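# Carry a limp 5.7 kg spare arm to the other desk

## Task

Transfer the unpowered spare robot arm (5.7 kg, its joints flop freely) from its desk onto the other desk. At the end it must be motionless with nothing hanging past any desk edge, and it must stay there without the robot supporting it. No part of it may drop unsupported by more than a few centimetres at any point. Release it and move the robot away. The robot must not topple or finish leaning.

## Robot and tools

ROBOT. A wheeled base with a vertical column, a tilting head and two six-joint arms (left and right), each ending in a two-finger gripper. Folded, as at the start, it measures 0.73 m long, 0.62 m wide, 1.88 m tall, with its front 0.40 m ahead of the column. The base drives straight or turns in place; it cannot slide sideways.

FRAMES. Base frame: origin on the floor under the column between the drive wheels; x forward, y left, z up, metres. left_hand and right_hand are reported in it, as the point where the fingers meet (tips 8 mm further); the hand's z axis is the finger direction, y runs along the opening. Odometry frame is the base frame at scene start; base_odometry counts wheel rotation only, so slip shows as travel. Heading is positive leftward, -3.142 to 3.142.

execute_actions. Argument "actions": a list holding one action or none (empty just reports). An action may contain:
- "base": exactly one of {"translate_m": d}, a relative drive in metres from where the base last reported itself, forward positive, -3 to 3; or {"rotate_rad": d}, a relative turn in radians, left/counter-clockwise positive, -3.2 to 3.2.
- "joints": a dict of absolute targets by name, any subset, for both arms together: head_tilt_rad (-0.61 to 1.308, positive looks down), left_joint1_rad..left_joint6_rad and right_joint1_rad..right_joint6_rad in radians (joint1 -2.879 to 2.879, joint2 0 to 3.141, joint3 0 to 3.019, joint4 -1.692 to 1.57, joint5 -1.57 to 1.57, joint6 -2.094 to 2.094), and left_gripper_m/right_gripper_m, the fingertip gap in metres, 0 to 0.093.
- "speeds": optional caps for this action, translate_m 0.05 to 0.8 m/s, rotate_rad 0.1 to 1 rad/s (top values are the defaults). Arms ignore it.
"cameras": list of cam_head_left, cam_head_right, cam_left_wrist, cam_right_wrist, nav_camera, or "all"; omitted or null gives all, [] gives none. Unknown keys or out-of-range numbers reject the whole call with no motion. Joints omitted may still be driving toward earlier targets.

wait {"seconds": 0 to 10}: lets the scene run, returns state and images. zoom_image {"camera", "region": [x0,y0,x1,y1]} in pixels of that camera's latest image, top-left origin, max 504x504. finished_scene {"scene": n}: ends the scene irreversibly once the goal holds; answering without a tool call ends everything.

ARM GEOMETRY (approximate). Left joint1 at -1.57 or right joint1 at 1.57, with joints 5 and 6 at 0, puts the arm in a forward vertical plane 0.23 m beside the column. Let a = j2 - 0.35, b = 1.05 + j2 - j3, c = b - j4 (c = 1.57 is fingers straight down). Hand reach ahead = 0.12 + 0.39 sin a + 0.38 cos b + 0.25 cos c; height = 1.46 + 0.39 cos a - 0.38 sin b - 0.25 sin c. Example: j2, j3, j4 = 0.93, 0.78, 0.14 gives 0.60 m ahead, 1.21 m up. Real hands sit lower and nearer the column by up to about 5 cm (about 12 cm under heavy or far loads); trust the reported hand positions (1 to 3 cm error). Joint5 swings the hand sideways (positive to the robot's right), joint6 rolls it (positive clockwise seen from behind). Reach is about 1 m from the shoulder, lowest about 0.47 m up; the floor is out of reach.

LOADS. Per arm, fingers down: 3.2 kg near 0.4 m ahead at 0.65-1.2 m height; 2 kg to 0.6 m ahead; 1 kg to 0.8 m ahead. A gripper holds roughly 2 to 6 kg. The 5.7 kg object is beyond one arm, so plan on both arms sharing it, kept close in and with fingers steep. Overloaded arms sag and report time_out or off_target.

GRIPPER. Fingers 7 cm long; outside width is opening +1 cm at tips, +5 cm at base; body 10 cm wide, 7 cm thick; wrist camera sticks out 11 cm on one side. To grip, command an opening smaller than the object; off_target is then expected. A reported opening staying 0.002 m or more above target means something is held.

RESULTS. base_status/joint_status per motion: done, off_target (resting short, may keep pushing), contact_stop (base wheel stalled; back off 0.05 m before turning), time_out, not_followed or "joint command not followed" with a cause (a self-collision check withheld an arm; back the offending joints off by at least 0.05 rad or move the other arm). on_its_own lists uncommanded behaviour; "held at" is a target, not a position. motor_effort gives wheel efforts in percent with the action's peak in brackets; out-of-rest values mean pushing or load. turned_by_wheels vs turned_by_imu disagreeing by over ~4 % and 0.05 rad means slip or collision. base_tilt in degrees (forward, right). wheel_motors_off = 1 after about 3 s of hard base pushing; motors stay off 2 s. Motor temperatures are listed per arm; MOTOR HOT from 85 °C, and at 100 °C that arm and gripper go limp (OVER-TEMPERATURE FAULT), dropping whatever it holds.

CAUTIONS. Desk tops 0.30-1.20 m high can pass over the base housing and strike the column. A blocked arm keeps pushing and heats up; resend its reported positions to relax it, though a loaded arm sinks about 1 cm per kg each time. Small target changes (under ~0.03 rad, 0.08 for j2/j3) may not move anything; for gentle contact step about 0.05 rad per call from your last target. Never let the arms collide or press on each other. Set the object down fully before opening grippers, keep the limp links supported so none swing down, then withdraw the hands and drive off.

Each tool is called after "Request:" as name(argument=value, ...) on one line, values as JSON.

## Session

Request:
execute_actions(actions=[])

Scene clock: 0.00 s.
Motor temperatures (°C, as the motors report them): left_arm=[27 29 26 29 29 28] | right_arm=[27 30 27 28 29 28]
base_odometry: x=+0.000 y=+0.000 heading=+0.000 (m, m, rad; odometry frame)
turned_by_wheels: +0.000 (rad since the last result)
turned_by_imu: +0.000 (rad since the last result)
base_tilt: forward=+0.0 right=-0.4 (deg)
base_status: not commanded
joint_positions: head_tilt_rad=+0.878 left_joint1_rad=-1.540 left_joint2_rad=+0.885 left_joint3_rad=+0.396 left_joint4_rad=-0.908 left_joint5_rad=-0.047 left_joint6_rad=+0.057 left_gripper_m=+0.094 right_joint1_rad=+1.567 right_joint2_rad=+0.865 right_joint3_rad=+0.379 right_joint4_rad=-0.973 right_joint5_rad=+0.023 right_joint6_rad=+0.049 right_gripper_m=+0.094
joint_status: not commanded
wheel_motors_off: 0
motor_effort: left_wheel=+1 right_wheel=+0 (%)
left_hand: x=+0.1463 y=+0.2391 z=+1.2473 quat_wxyz=(+0.424, -0.023, -0.905, -0.018) (m; base frame)
right_hand: x=+0.1315 y=-0.2302 z=+1.2628 quat_wxyz=(+0.450, -0.018, -0.892, +0.023) (m; base frame)
pictures: cam_head_left, cam_head_right, cam_left_wrist, cam_right_wrist, nav_camera
camera_calibration (this result's frames):
cam_head_left: T_world_to_cam=[[-0.00711562, -0.999936, -0.00878004, 0.0424543], [-0.720384, 0.0112155, -0.693485, 1.10263], [0.693539, 0.00139042, -0.720417, 1.01278], [0, 0, 0, 1]] pos_world=[0.0922166, 0.0286768, 1.49465]
cam_head_right: T_world_to_cam=[[-0.0178629, -0.999825, -0.00556969, -0.0311989], [-0.714166, 0.0166576, -0.699778, 1.10652], [0.699749, -0.00852243, -0.714338, 0.998152], [0, 0, 0, 1]] pos_world=[0.0912246, -0.0411187, 1.48716]
cam_left_wrist: T_world_to_cam=[[-0.0632577, -0.997913, -0.0129318, 0.261447], [-0.0677539, -0.00863366, 0.997665, -1.23105], [-0.995695, 0.0639862, -0.0670664, 0.336624], [0, 0, 0, 1]] pos_world=[0.268305, 0.228734, 1.25413]
cam_right_wrist: T_world_to_cam=[[-0.0123886, -0.998374, 0.0556459, -0.296069], [-0.00157835, 0.0556697, 0.998448, -1.24735], [-0.999922, 0.0122815, -0.00226545, 0.258313], [0, 0, 0, 1]] pos_world=[0.252656, -0.229321, 1.26247]
Images, in order (width x height): cam_head_left 896x504, cam_head_right 896x504, cam_left_wrist 616x616, cam_right_wrist 616x616, nav_camera 896x504.

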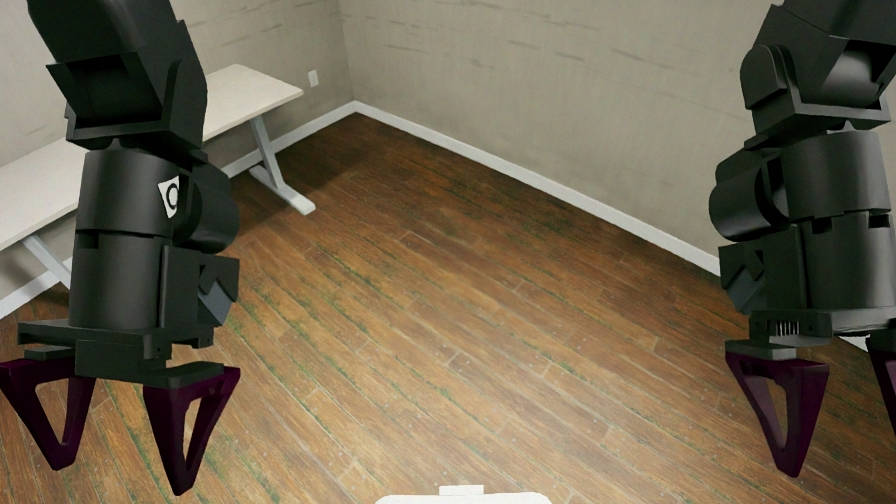

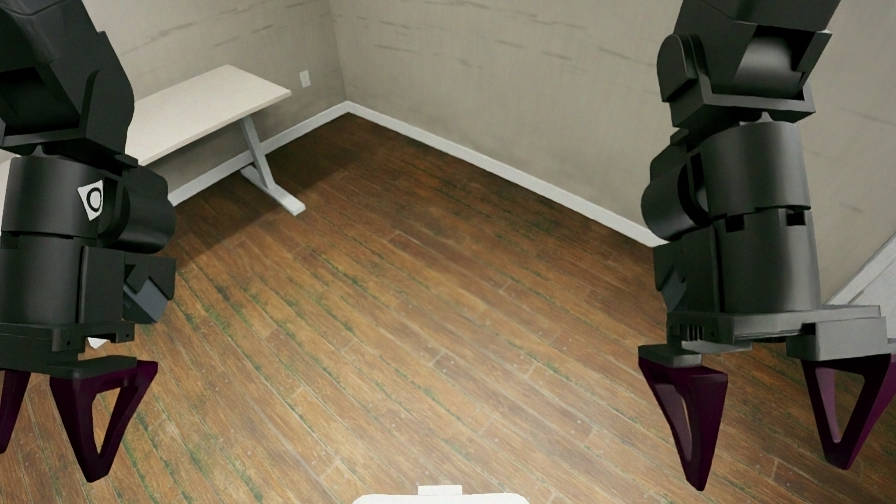

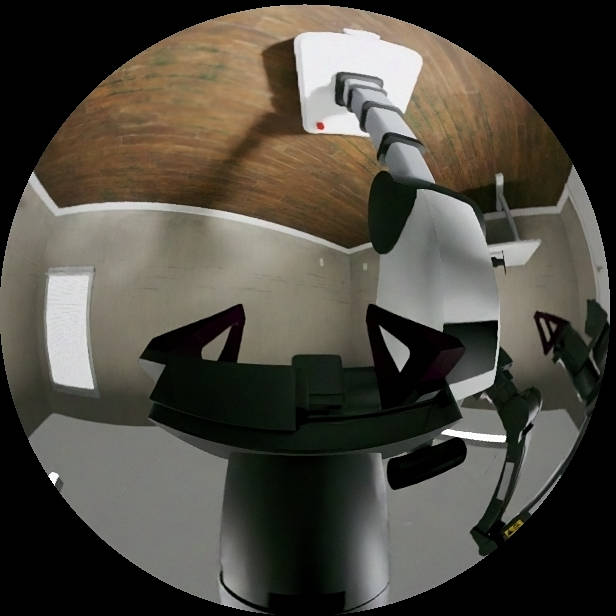

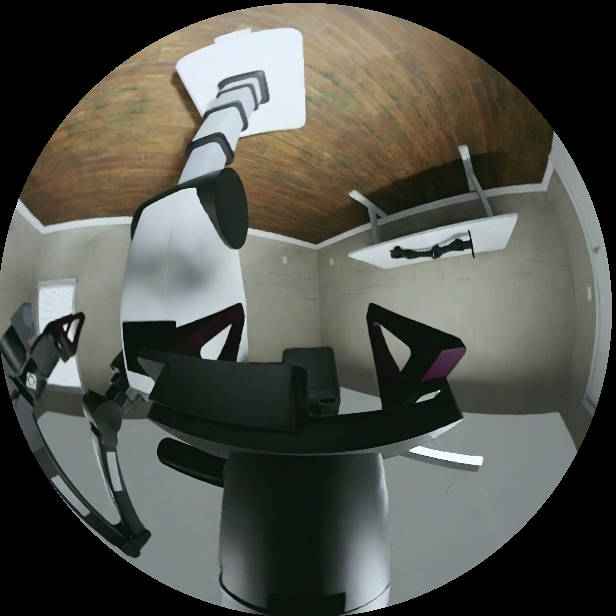

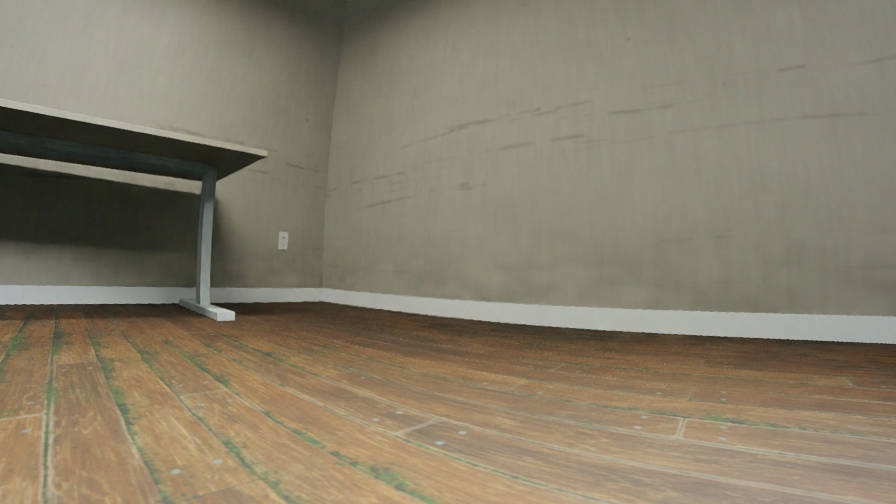

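Request:
execute_actions(actions=[{"base":{"rotate_rad":-2.2},"joints":{"head_tilt_rad":0.6}}], cameras=["cam_head_left","cam_head_right","nav_camera"])

Scene clock: 5.70 s.
Motor temperatures (°C, as the motors report them): left_arm=[27 29 26 29 29 28] | right_arm=[27 30 27 28 29 28]
base_odometry: x=+0.000 y=+0.000 heading=-2.200 (m, m, rad; odometry frame)
turned_by_wheels: -2.200 (rad since the last result)
turned_by_imu: -2.224 (rad since the last result)
base_tilt: forward=+0.1 right=-0.4 (deg)
base_status: done
joint_positions: head_tilt_rad=+0.618 left_joint1_rad=-1.540 left_joint2_rad=+0.885 left_joint3_rad=+0.396 left_joint4_rad=-0.908 left_joint5_rad=-0.047 left_joint6_rad=+0.057 left_gripper_m=+0.094 right_joint1_rad=+1.567 right_joint2_rad=+0.865 right_joint3_rad=+0.379 right_joint4_rad=-0.973 right_joint5_rad=+0.023 right_joint6_rad=+0.049 right_gripper_m=+0.094
joint_status: all done
wheel_motors_off: 0
motor_effort: left_wheel=+1(39) right_wheel=+0(27) (%)
left_hand: x=+0.1463 y=+0.2391 z=+1.2473 quat_wxyz=(+0.424, -0.023, -0.905, -0.018) (m; base frame)
right_hand: x=+0.1315 y=-0.2302 z=+1.2628 quat_wxyz=(+0.450, -0.018, -0.892, +0.023) (m; base frame)
pictures: cam_head_left, cam_head_right, nav_camera
camera_calibration (this result's frames):
cam_head_left: T_world_to_cam=[[-0.00461138, -0.999936, -0.0103178, 0.0446972], [-0.517234, 0.0112155, -0.855771, 1.34239], [0.855832, 0.00139042, -0.517253, 0.691789], [0, 0, 0, 1]] pos_world=[0.102481, 0.0286768, 1.50707]
cam_head_right: T_world_to_cam=[[-0.0158231, -0.999825, -0.00998684, -0.0244985], [-0.509604, 0.0166576, -0.860248, 1.34341], [0.860264, -0.00852243, -0.509778, 0.675103], [0, 0, 0, 1]] pos_world=[0.103454, -0.0411187, 1.49958]
Images, in order (width x height): cam_head_left 896x504, cam_head_right 896x504, nav_camera 896x504.

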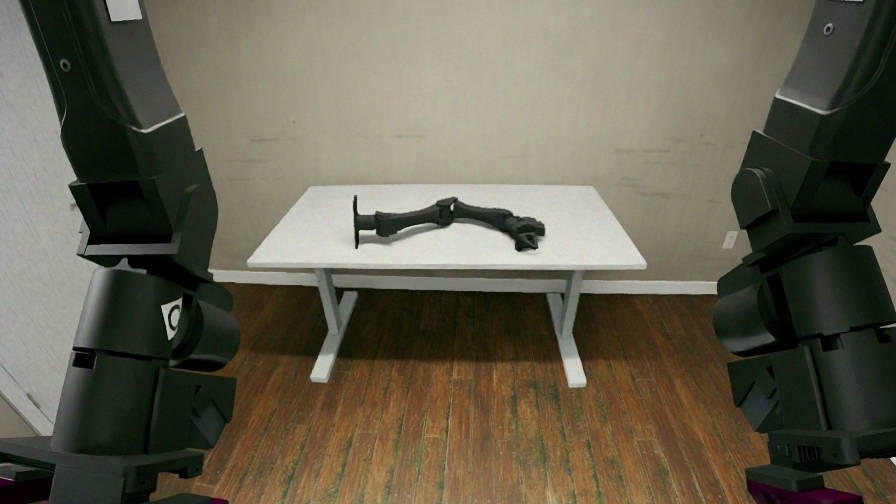

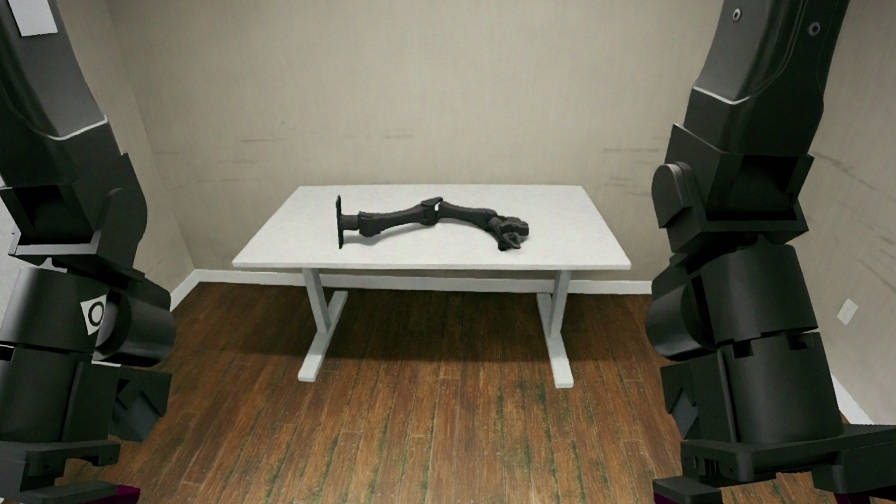

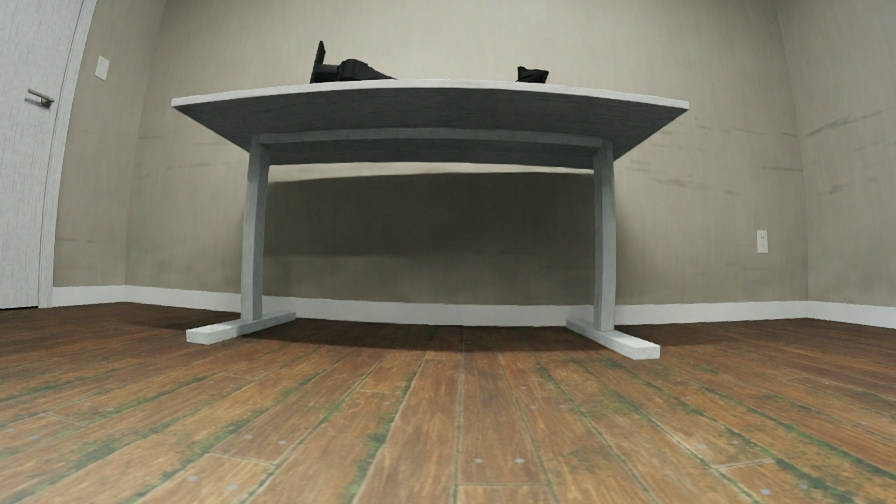

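Request:
execute_actions(actions=[{"joints":{"left_joint1_rad":-1.57,"left_joint2_rad":1.45,"left_joint3_rad":0.85,"left_joint4_rad":0.1,"left_joint5_rad":0,"left_joint6_rad":1.57,"right_joint1_rad":1.57,"right_joint2_rad":1.45,"right_joint3_rad":0.85,"right_joint4_rad":0.1,"right_joint5_rad":0,"right_joint6_rad":-1.57,"head_tilt_rad":1.1},"base":{"translate_m":0.45},"speeds":{"translate_m":0.3}}], cameras=["cam_head_left"])

Request:
execute_actions(actions=[{"joints":{"head_tilt_rad":1.25},"base":{"translate_m":0.55},"speeds":{"translate_m":0.4}}])

Scene clock: 16.50 s.
Motor temperatures (°C, as the motors report them): left_arm=[27 30 26 29 29 28] | right_arm=[27 30 27 28 29 28]
base_odometry: x=-0.265 y=-0.364 heading=-2.200 (m, m, rad; odometry frame)
turned_by_wheels: +0.000 (rad since the last result)
turned_by_imu: -0.002 (rad since the last result)
base_tilt: forward=+0.1 right=-0.4 (deg)
base_status: done
joint_positions: head_tilt_rad=+1.099 left_joint1_rad=-1.562 left_joint2_rad=+1.451 left_joint3_rad=+0.851 left_joint4_rad=+0.088 left_joint5_rad=-0.002 left_joint6_rad=+1.563 left_gripper_m=+0.094 right_joint1_rad=+1.567 right_joint2_rad=+1.455 right_joint3_rad=+0.853 right_joint4_rad=+0.091 right_joint5_rad=+0.002 right_joint6_rad=-1.563 right_gripper_m=+0.094
joint_status: all done
wheel_motors_off: 0
motor_effort: left_wheel=+0(54) right_wheel=+0(45) (%)
left_hand: x=+0.4410 y=+0.2300 z=+1.0023 quat_wxyz=(+0.000, -0.703, -0.711, -0.007) (m; base frame)
right_hand: x=+0.4412 y=-0.2279 z=+1.0009 quat_wxyz=(-0.003, +0.704, -0.711, +0.006) (m; base frame)
pictures: cam_head_left
camera_calibration (this result's frames):
cam_head_left: T_world_to_cam=[[-0.00886661, -0.999936, -0.00700745, 0.039812], [-0.854836, 0.0112155, -0.518778, 0.840302], [0.518823, 0.00139042, -0.85488, 1.22859], [0, 0, 0, 1]] pos_world=[0.0812538, 0.0286768, 1.4865]
Images, in order (width x height): cam_head_left 896x504.

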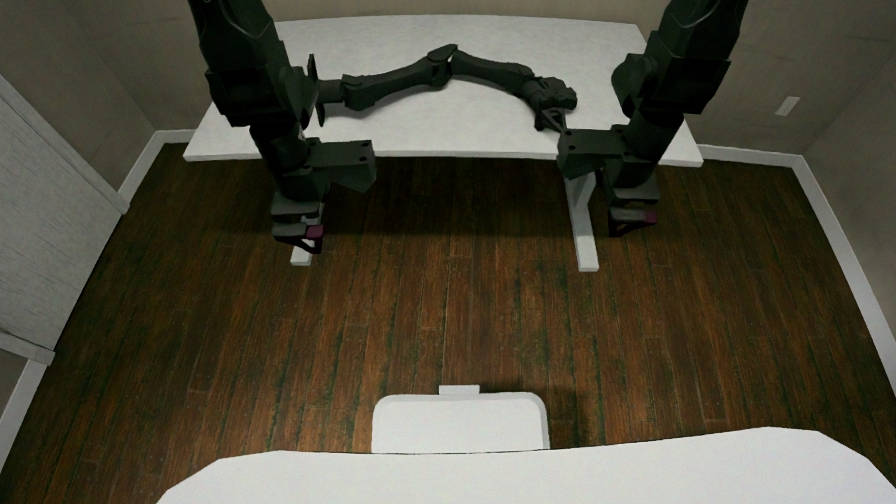

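Scene clock: 19.30 s.
Motor temperatures (°C, as the motors report them): left_arm=[27 30 26 29 29 28] | right_arm=[27 31 27 28 29 28]
base_odometry: x=-0.588 y=-0.809 heading=-2.200 (m, m, rad; odometry frame)
turned_by_wheels: +0.000 (rad since the last result)
turned_by_imu: -0.002 (rad since the last result)
base_tilt: forward=+0.0 right=-0.5 (deg)
base_status: done
joint_positions: head_tilt_rad=+1.248 left_joint1_rad=-1.562 left_joint2_rad=+1.451 left_joint3_rad=+0.851 left_joint4_rad=+0.088 left_joint5_rad=-0.002 left_joint6_rad=+1.563 left_gripper_m=+0.094 right_joint1_rad=+1.567 right_joint2_rad=+1.454 right_joint3_rad=+0.851 right_joint4_rad=+0.091 right_joint5_rad=+0.002 right_joint6_rad=-1.563 right_gripper_m=+0.094
joint_status: all done
wheel_motors_off: 0
motor_effort: left_wheel=+1(36) right_wheel=+0(35) (%)
left_hand: x=+0.4410 y=+0.2300 z=+1.0023 quat_wxyz=(+0.000, -0.703, -0.711, -0.007) (m; base frame)
right_hand: x=+0.4409 y=-0.2279 z=+1.0014 quat_wxyz=(-0.003, +0.704, -0.711, +0.006) (m; base frame)
pictures: cam_head_left, cam_head_right, cam_left_wrist, cam_right_wrist, nav_camera
camera_calibration (this result's frames):
cam_head_left: T_world_to_cam=[[-0.00980689, -0.999936, -0.00561658, 0.0377171], [-0.922258, 0.0112155, -0.386413, 0.639832], [0.386452, 0.00139042, -0.922309, 1.33904], [0, 0, 0, 1]] pos_world=[0.0729837, 0.0286768, 1.48246]
cam_head_right: T_world_to_cam=[[-0.0186687, -0.999825, 0.00125946, -0.0416755], [-0.918733, 0.0166576, -0.394528, 0.646661], [0.394438, -0.00852243, -0.918883, 1.32842], [0, 0, 0, 1]] pos_world=[0.0693527, -0.0411187, 1.47584]
cam_left_wrist: T_world_to_cam=[[-0.999835, -0.00823128, -0.0161847, 0.456537], [-0.0162507, 0.803282, 0.595377, -0.772943], [0.00810019, 0.595542, -0.803283, 0.787233], [0, 0, 0, 1]] pos_world=[0.437524, 0.155819, 1.09995]
cam_right_wrist: T_world_to_cam=[[0.999893, -0.00932433, 0.0113035, -0.451895], [-0.014228, -0.802271, 0.59679, -0.773706], [0.00350377, -0.596887, -0.802318, 0.786977], [0, 0, 0, 1]] pos_world=[0.438081, -0.1552, 1.09825]
Images, in order (width x height): cam_head_left 896x504, cam_head_right 896x504, cam_left_wrist 616x616, cam_right_wrist 616x616, nav_camera 896x504.

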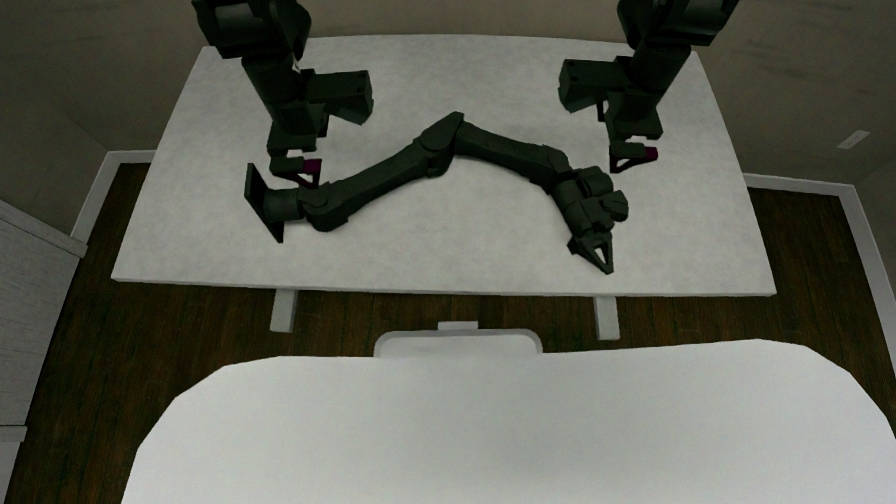

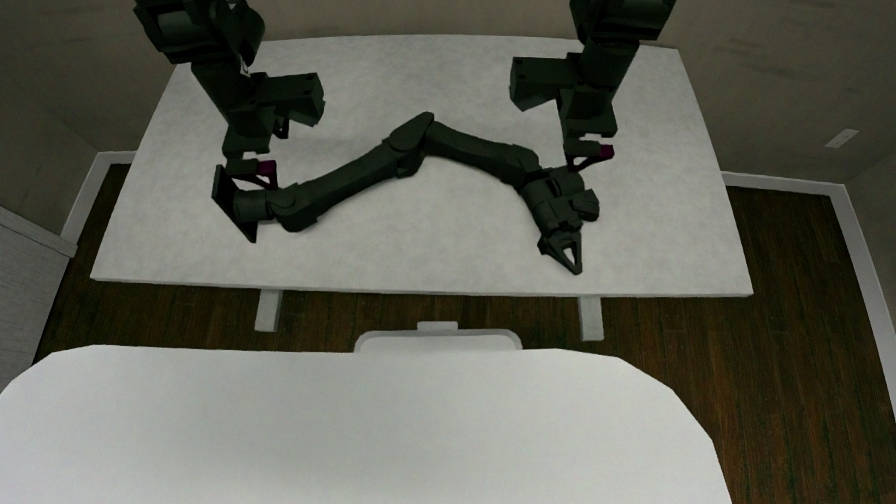

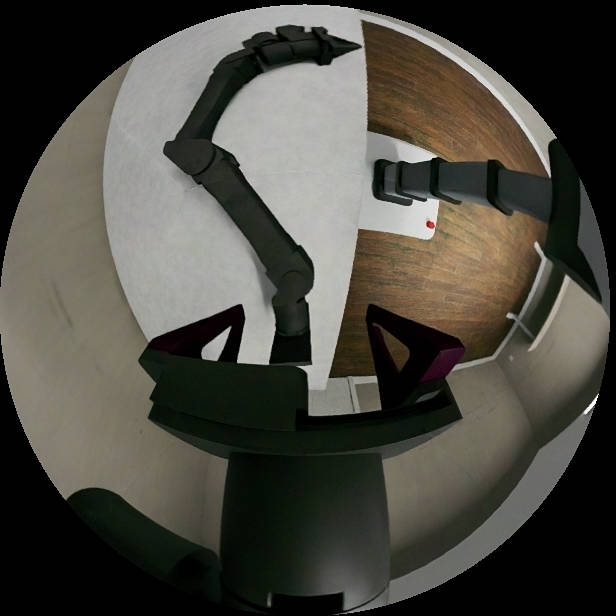

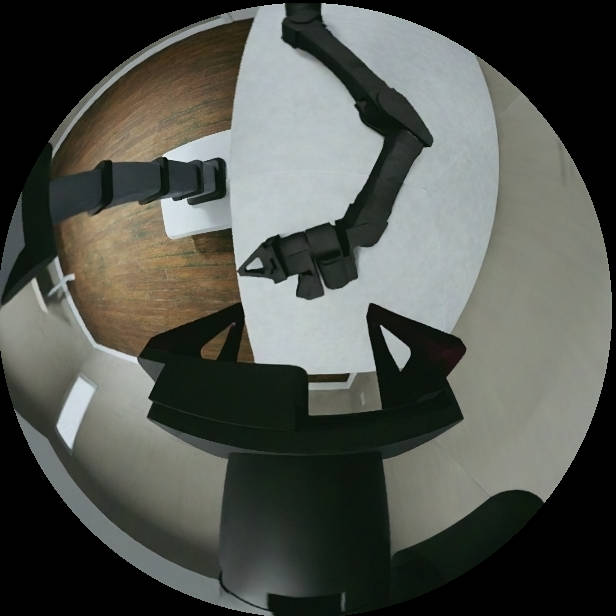

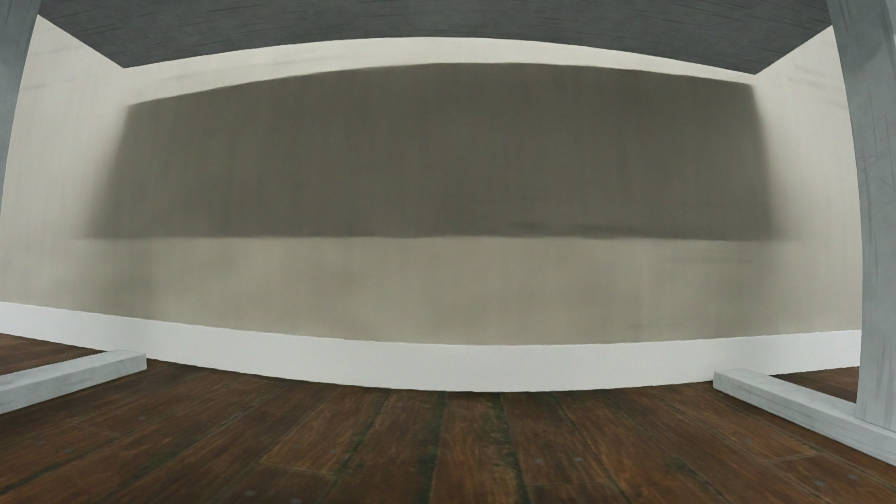

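Request:
execute_actions(actions=[{"base":{"rotate_rad":0.2},"speeds":{"rotate_rad":0.4}}], cameras=[])

Request:
execute_actions(actions=[{"base":{"translate_m":0.09},"speeds":{"translate_m":0.1},"joints":{"left_joint1_rad":-1.68,"left_joint5_rad":-0.08,"left_joint6_rad":1.15,"right_joint1_rad":1.53,"right_joint6_rad":-0.9,"left_joint2_rad":1.7,"left_joint3_rad":1.06,"left_joint4_rad":0.13,"right_joint2_rad":1.7,"right_joint3_rad":1.06,"right_joint4_rad":0.13}}], cameras=["cam_head_left","cam_left_wrist","cam_right_wrist"])

Scene clock: 50.67 s.
Motor temperatures (°C, as the motors report them): left_arm=[27 31 26 29 29 28] | right_arm=[27 32 27 28 29 28]
base_odometry: x=-0.589 y=-0.809 heading=-2.001 (m, m, rad; odometry frame)
turned_by_wheels: +0.199 (rad since the last result)
turned_by_imu: +0.200 (rad since the last result)
base_tilt: forward=+0.2 right=-0.5 (deg)
base_status: done
joint_positions: head_tilt_rad=+1.248 left_joint1_rad=-1.564 left_joint2_rad=+1.451 left_joint3_rad=+0.851 left_joint4_rad=+0.088 left_joint5_rad=-0.002 left_joint6_rad=+1.563 left_gripper_m=+0.094 right_joint1_rad=+1.568 right_joint2_rad=+1.454 right_joint3_rad=+0.851 right_joint4_rad=+0.091 right_joint5_rad=+0.001 right_joint6_rad=-1.563 right_gripper_m=+0.094
joint_status: not commanded
wheel_motors_off: 0
motor_effort: left_wheel=-1(40) right_wheel=+0(29) (%)
left_hand: x=+0.4410 y=+0.2289 z=+1.0023 quat_wxyz=(-0.001, -0.703, -0.711, -0.007) (m; base frame)
right_hand: x=+0.4409 y=-0.2271 z=+1.0014 quat_wxyz=(-0.003, +0.704, -0.710, +0.005) (m; base frame)
pictures: none
No camera images: the call's "cameras" was empty. Leave "cameras" out to get every camera's image.

Scene clock: 52.40 s.
Motor temperatures (°C, as the motors report them): left_arm=[27 31 26 29 29 28] | right_arm=[27 32 27 28 29 28]
base_odometry: x=-0.626 y=-0.891 heading=-2.000 (m, m, rad; odometry frame)
turned_by_wheels: +0.001 (rad since the last result)
turned_by_imu: +0.001 (rad since the last result)
base_tilt: forward=+0.2 right=-0.4 (deg)
base_status: done
joint_positions: head_tilt_rad=+1.248 left_joint1_rad=-1.691 left_joint2_rad=+1.705 left_joint3_rad=+1.060 left_joint4_rad=+0.121 left_joint5_rad=-0.077 left_joint6_rad=+1.157 left_gripper_m=+0.094 right_joint1_rad=+1.529 right_joint2_rad=+1.706 right_joint3_rad=+1.059 right_joint4_rad=+0.124 right_joint5_rad=+0.000 right_joint6_rad=-0.907 right_gripper_m=+0.094
joint_status: all done
wheel_motors_off: 0
motor_effort: left_wheel=+1(50) right_wheel=+0(46) (%)
left_hand: x=+0.4517 y=+0.1589 z=+0.9153 quat_wxyz=(-0.008, -0.572, -0.820, +0.011) (m; base frame)
right_hand: x=+0.4527 y=-0.2533 z=+0.9122 quat_wxyz=(+0.008, +0.429, -0.903, +0.017) (m; base frame)
pictures: cam_head_left, cam_left_wrist, cam_right_wrist
camera_calibration (this result's frames):
cam_head_left: T_world_to_cam=[[-0.00980868, -0.999936, -0.00561345, 0.0377124], [-0.922381, 0.0112155, -0.386119, 0.639385], [0.386158, 0.00139042, -0.922432, 1.33925], [0, 0, 0, 1]] pos_world=[0.0729653, 0.0286768, 1.48246]
cam_left_wrist: T_world_to_cam=[[-0.939445, -0.342679, 0.0038267, 0.472767], [-0.280313, 0.774799, 0.566666, -0.513782], [-0.197149, 0.531279, -0.823939, 0.881437], [0, 0, 0, 1]] pos_world=[0.473893, 0.0917968, 1.01558]
cam_right_wrist: T_world_to_cam=[[0.774813, -0.631795, 0.0223606, -0.52881], [-0.508628, -0.601979, 0.615564, -0.483211], [-0.375449, -0.48832, -0.78777, 0.885973], [0, 0, 0, 1]] pos_world=[0.496592, -0.192344, 1.00721]
Images, in order (width x height): cam_head_left 896x504, cam_left_wrist 616x616, cam_right_wrist 616x616.

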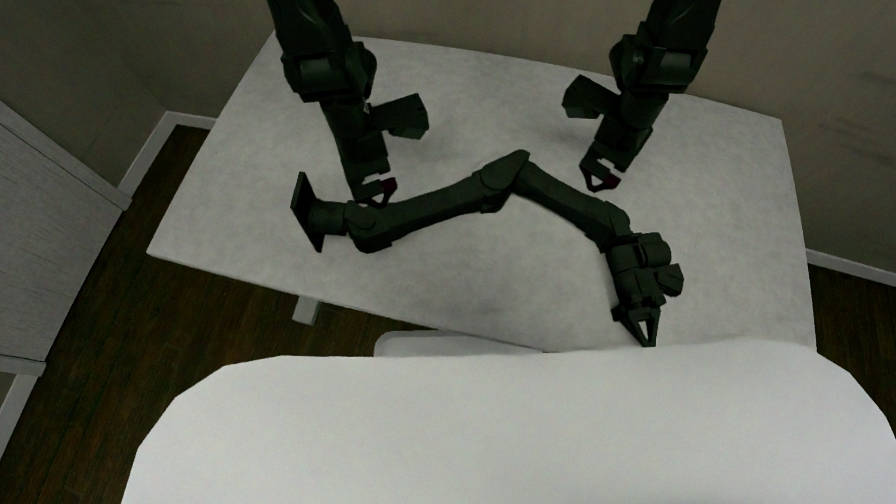

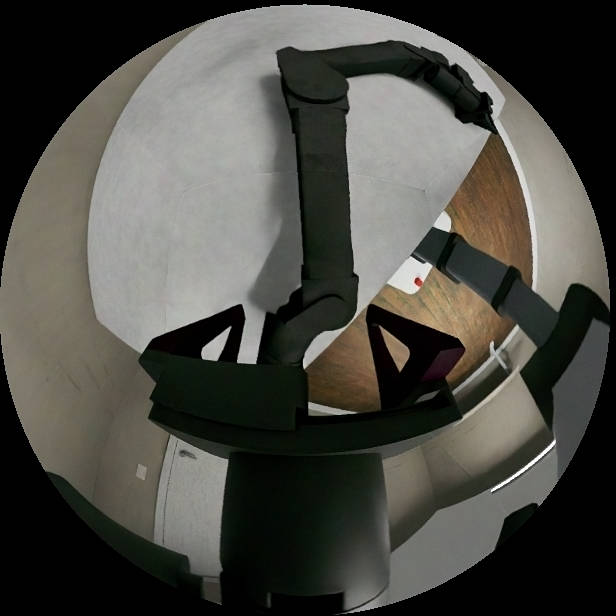

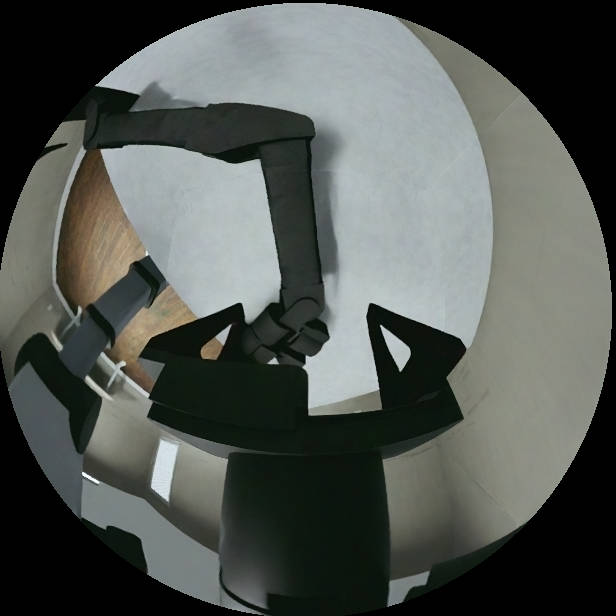

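Request:
execute_actions(actions=[{"joints":{"left_joint2_rad":1.874,"left_joint3_rad":1.158,"left_joint4_rad":0.196,"right_joint2_rad":1.86,"right_joint3_rad":1.24,"right_joint4_rad":0.09}}], cameras=["cam_head_left","cam_left_wrist","cam_right_wrist"])

Scene clock: 59.87 s.
Motor temperatures (°C, as the motors report them): left_arm=[27 31 26 29 29 28] | right_arm=[27 33 27 28 29 28]
base_odometry: x=-0.626 y=-0.891 heading=-2.000 (m, m, rad; odometry frame)
turned_by_wheels: +0.000 (rad since the last result)
turned_by_imu: +0.000 (rad since the last result)
base_tilt: forward=+0.1 right=-0.4 (deg)
base_status: not commanded
joint_positions: head_tilt_rad=+1.248 left_joint1_rad=-1.691 left_joint2_rad=+1.883 left_joint3_rad=+1.157 left_joint4_rad=+0.190 left_joint5_rad=-0.077 left_joint6_rad=+1.156 left_gripper_m=+0.094 right_joint1_rad=+1.529 right_joint2_rad=+1.866 right_joint3_rad=+1.239 right_joint4_rad=+0.098 right_joint5_rad=+0.000 right_joint6_rad=-0.907 right_gripper_m=+0.094
joint_status: all done
wheel_motors_off: 0
motor_effort: left_wheel=+2(2) right_wheel=-1(2) (%)
left_hand: x=+0.4266 y=+0.1539 z=+0.8528 quat_wxyz=(-0.003, -0.572, -0.820, +0.014) (m; base frame)
right_hand: x=+0.4668 y=-0.2559 z=+0.8504 quat_wxyz=(+0.011, +0.428, -0.903, +0.015) (m; base frame)
pictures: cam_head_left, cam_left_wrist, cam_right_wrist
camera_calibration (this result's frames):
cam_head_left: T_world_to_cam=[[-0.00980869, -0.999936, -0.00561345, 0.0377124], [-0.922381, 0.0112155, -0.386119, 0.639385], [0.386157, 0.00139042, -0.922432, 1.33925], [0, 0, 0, 1]] pos_world=[0.0729653, 0.0286768, 1.48246]
cam_left_wrist: T_world_to_cam=[[-0.939357, -0.342644, 0.0142916, 0.438758], [-0.273803, 0.774418, 0.570358, -0.487359], [-0.206497, 0.531857, -0.821272, 0.829273], [0, 0, 0, 1]] pos_world=[0.449952, 0.0867033, 0.952757]
cam_right_wrist: T_world_to_cam=[[0.774796, -0.631959, 0.0178546, -0.536155], [-0.505227, -0.601948, 0.618389, -0.443581], [-0.380049, -0.488146, -0.785669, 0.841793], [0, 0, 0, 1]] pos_world=[0.511224, -0.194923, 0.94525]
Images, in order (width x height): cam_head_left 896x504, cam_left_wrist 616x616, cam_right_wrist 616x616.

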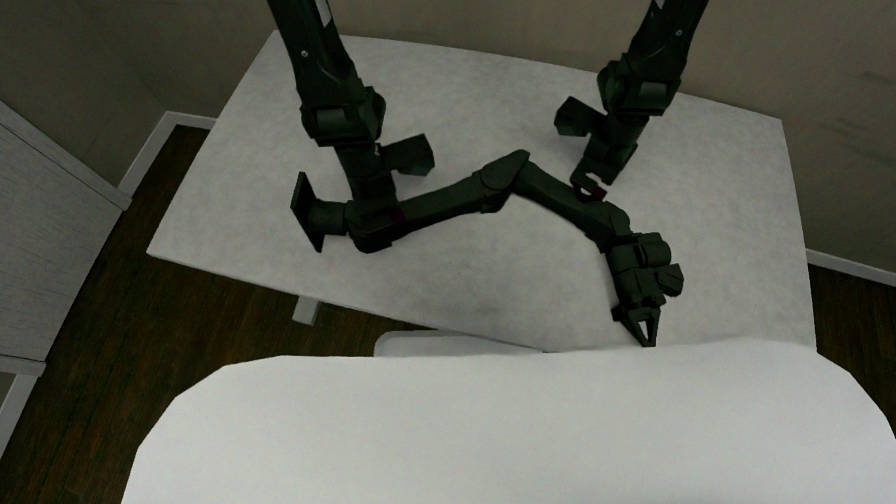

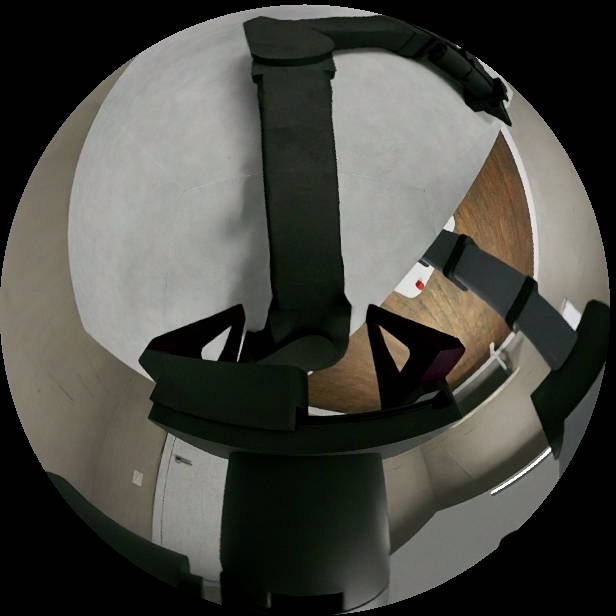

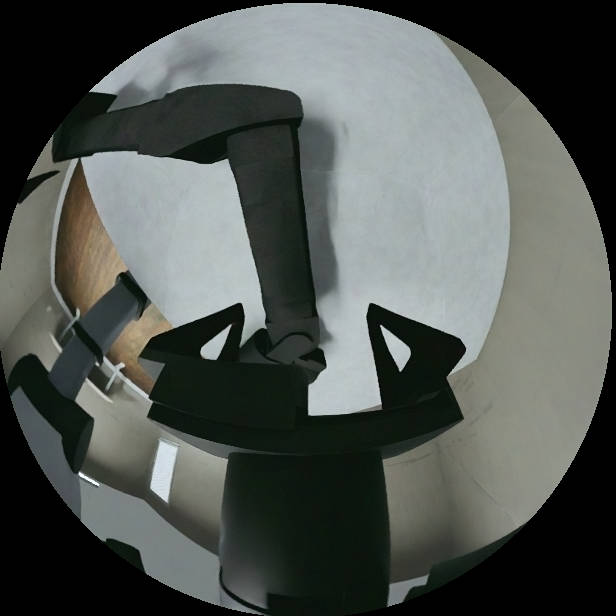

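Request:
execute_actions(actions=[{"joints":{"left_joint1_rad":-1.75,"left_joint5_rad":-0.1,"left_joint4_rad":0.22,"right_joint1_rad":1.57,"right_joint3_rad":1.29,"right_joint4_rad":0.04,"right_joint6_rad":-0.93}}], cameras=["cam_head_left","cam_left_wrist","cam_right_wrist"])

Scene clock: 69.33 s.
Motor temperatures (°C, as the motors report them): left_arm=[27 31 26 29 29 28] | right_arm=[27 33 27 28 29 28]
base_odometry: x=-0.626 y=-0.891 heading=-2.000 (m, m, rad; odometry frame)
turned_by_wheels: +0.000 (rad since the last result)
turned_by_imu: +0.000 (rad since the last result)
base_tilt: forward=+0.1 right=-0.3 (deg)
base_status: not commanded
joint_positions: head_tilt_rad=+1.248 left_joint1_rad=-1.754 left_joint2_rad=+1.883 left_joint3_rad=+1.157 left_joint4_rad=+0.205 left_joint5_rad=-0.099 left_joint6_rad=+1.156 left_gripper_m=+0.094 right_joint1_rad=+1.575 right_joint2_rad=+1.863 right_joint3_rad=+1.290 right_joint4_rad=+0.049 right_joint5_rad=+0.000 right_joint6_rad=-0.927 right_gripper_m=+0.094
joint_status: all done
wheel_motors_off: 0
motor_effort: left_wheel=+2(2) right_wheel=-1(1) (%)
left_hand: x=+0.4277 y=+0.1137 z=+0.8576 quat_wxyz=(-0.019, -0.584, -0.811, +0.023) (m; base frame)
right_hand: x=+0.4890 y=-0.2227 z=+0.8495 quat_wxyz=(-0.001, +0.448, -0.894, -0.001) (m; base frame)
pictures: cam_head_left, cam_left_wrist, cam_right_wrist
camera_calibration (this result's frames):
cam_head_left: T_world_to_cam=[[-0.00980868, -0.999936, -0.00561345, 0.0377124], [-0.922381, 0.0112155, -0.386119, 0.639385], [0.386158, 0.00139042, -0.922432, 1.33925], [0, 0, 0, 1]] pos_world=[0.0729653, 0.0286768, 1.48246]
cam_left_wrist: T_world_to_cam=[[-0.949256, -0.314351, 0.00983858, 0.430747], [-0.259639, 0.800929, 0.539537, -0.441329], [-0.177484, 0.509604, -0.841904, 0.862628], [0, 0, 0, 1]] pos_world=[0.447406, 0.0492793, 0.960126]
cam_right_wrist: T_world_to_cam=[[0.80122, -0.598364, -0.00279946, -0.520258], [-0.481385, -0.647348, 0.590938, -0.41021], [-0.355408, -0.472124, -0.806712, 0.875059], [0, 0, 0, 1]] pos_world=[0.530375, -0.163716, 0.946873]
Images, in order (width x height): cam_head_left 896x504, cam_left_wrist 616x616, cam_right_wrist 616x616.

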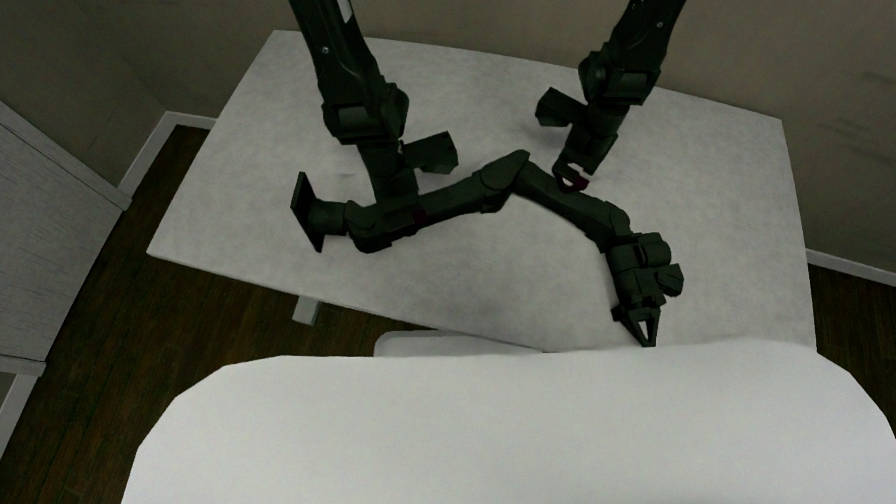

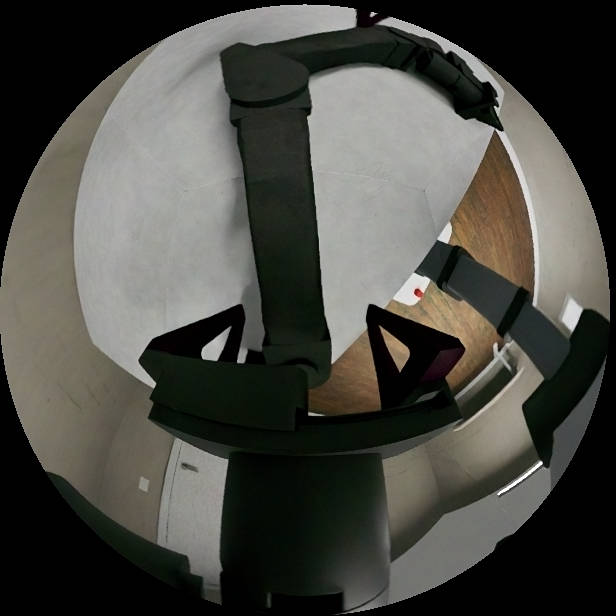

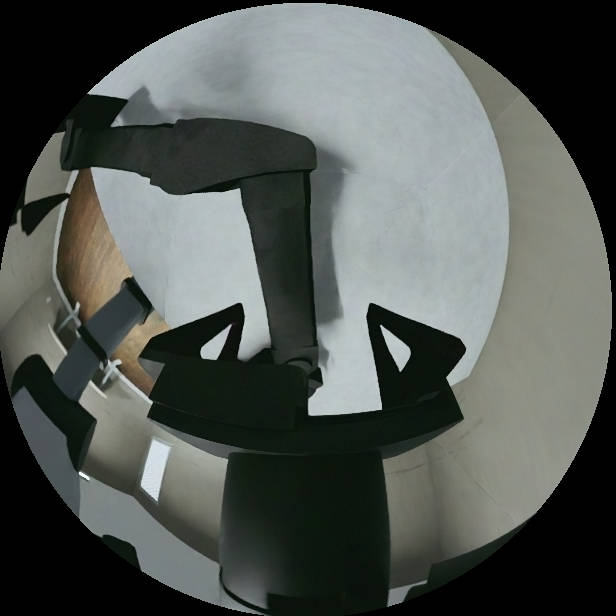

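Request:
execute_actions(actions=[{"joints":{"left_joint4_rad":0.27,"right_joint4_rad":0.0,"left_joint2_rad":1.98,"left_joint3_rad":1.25,"right_joint2_rad":1.96,"right_joint3_rad":1.38}}], cameras=["cam_left_wrist","cam_right_wrist"])

Scene clock: 73.90 s.
Motor temperatures (°C, as the motors report them): left_arm=[27 31 26 29 29 28] | right_arm=[27 33 27 28 29 28]
base_odometry: x=-0.626 y=-0.891 heading=-2.000 (m, m, rad; odometry frame)
turned_by_wheels: +0.000 (rad since the last result)
turned_by_imu: +0.000 (rad since the last result)
base_tilt: forward=+0.1 right=-0.5 (deg)
base_status: not commanded
joint_positions: head_tilt_rad=+1.248 left_joint1_rad=-1.754 left_joint2_rad=+1.973 left_joint3_rad=+1.255 left_joint4_rad=+0.260 left_joint5_rad=-0.099 left_joint6_rad=+1.156 left_gripper_m=+0.094 right_joint1_rad=+1.575 right_joint2_rad=+1.962 right_joint3_rad=+1.381 right_joint4_rad=+0.010 right_joint5_rad=+0.000 right_joint6_rad=-0.927 right_gripper_m=+0.094
joint_status: all done
wheel_motors_off: 0
motor_effort: left_wheel=+2(3) right_wheel=-1(2) (%)
left_hand: x=+0.4455 y=+0.1066 z=+0.8236 quat_wxyz=(-0.046, -0.580, -0.813, +0.007) (m; base frame)
right_hand: x=+0.4745 y=-0.2226 z=+0.8119 quat_wxyz=(+0.021, +0.448, -0.894, -0.012) (m; base frame)
pictures: cam_left_wrist, cam_right_wrist
camera_calibration (this result's frames):
cam_left_wrist: T_world_to_cam=[[-0.944938, -0.32386, -0.0469687, 0.491666], [-0.300318, 0.801179, 0.517611, -0.376481], [-0.130003, 0.503216, -0.854326, 0.830522], [0, 0, 0, 1]] pos_world=[0.459501, 0.0429274, 0.9275]
cam_right_wrist: T_world_to_cam=[[0.800287, -0.598238, -0.0406293, -0.477479], [-0.4528, -0.647367, 0.613097, -0.42651], [-0.39308, -0.472257, -0.788962, 0.843085], [0, 0, 0, 1]] pos_world=[0.520396, -0.163602, 0.907255]
Images, in order (width x height): cam_left_wrist 616x616, cam_right_wrist 616x616.

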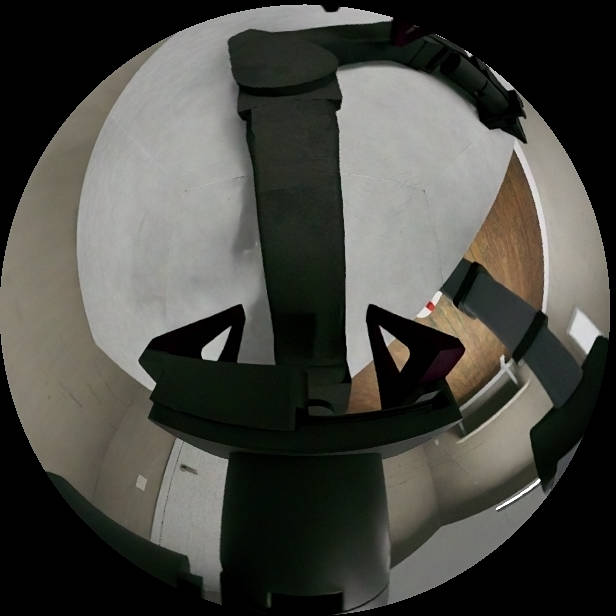

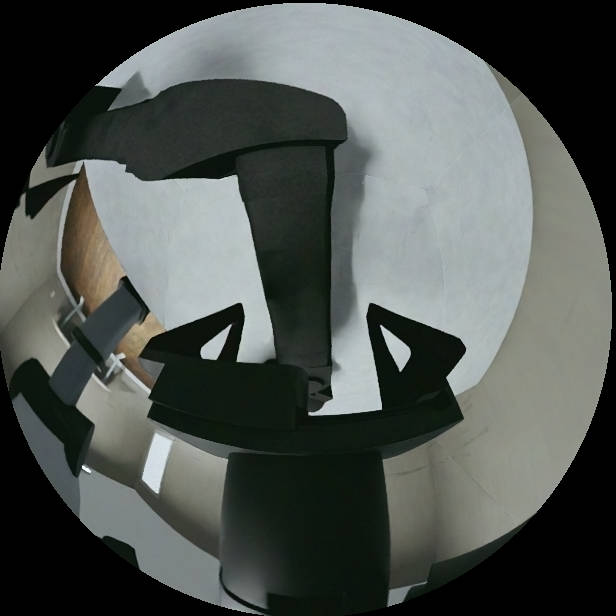

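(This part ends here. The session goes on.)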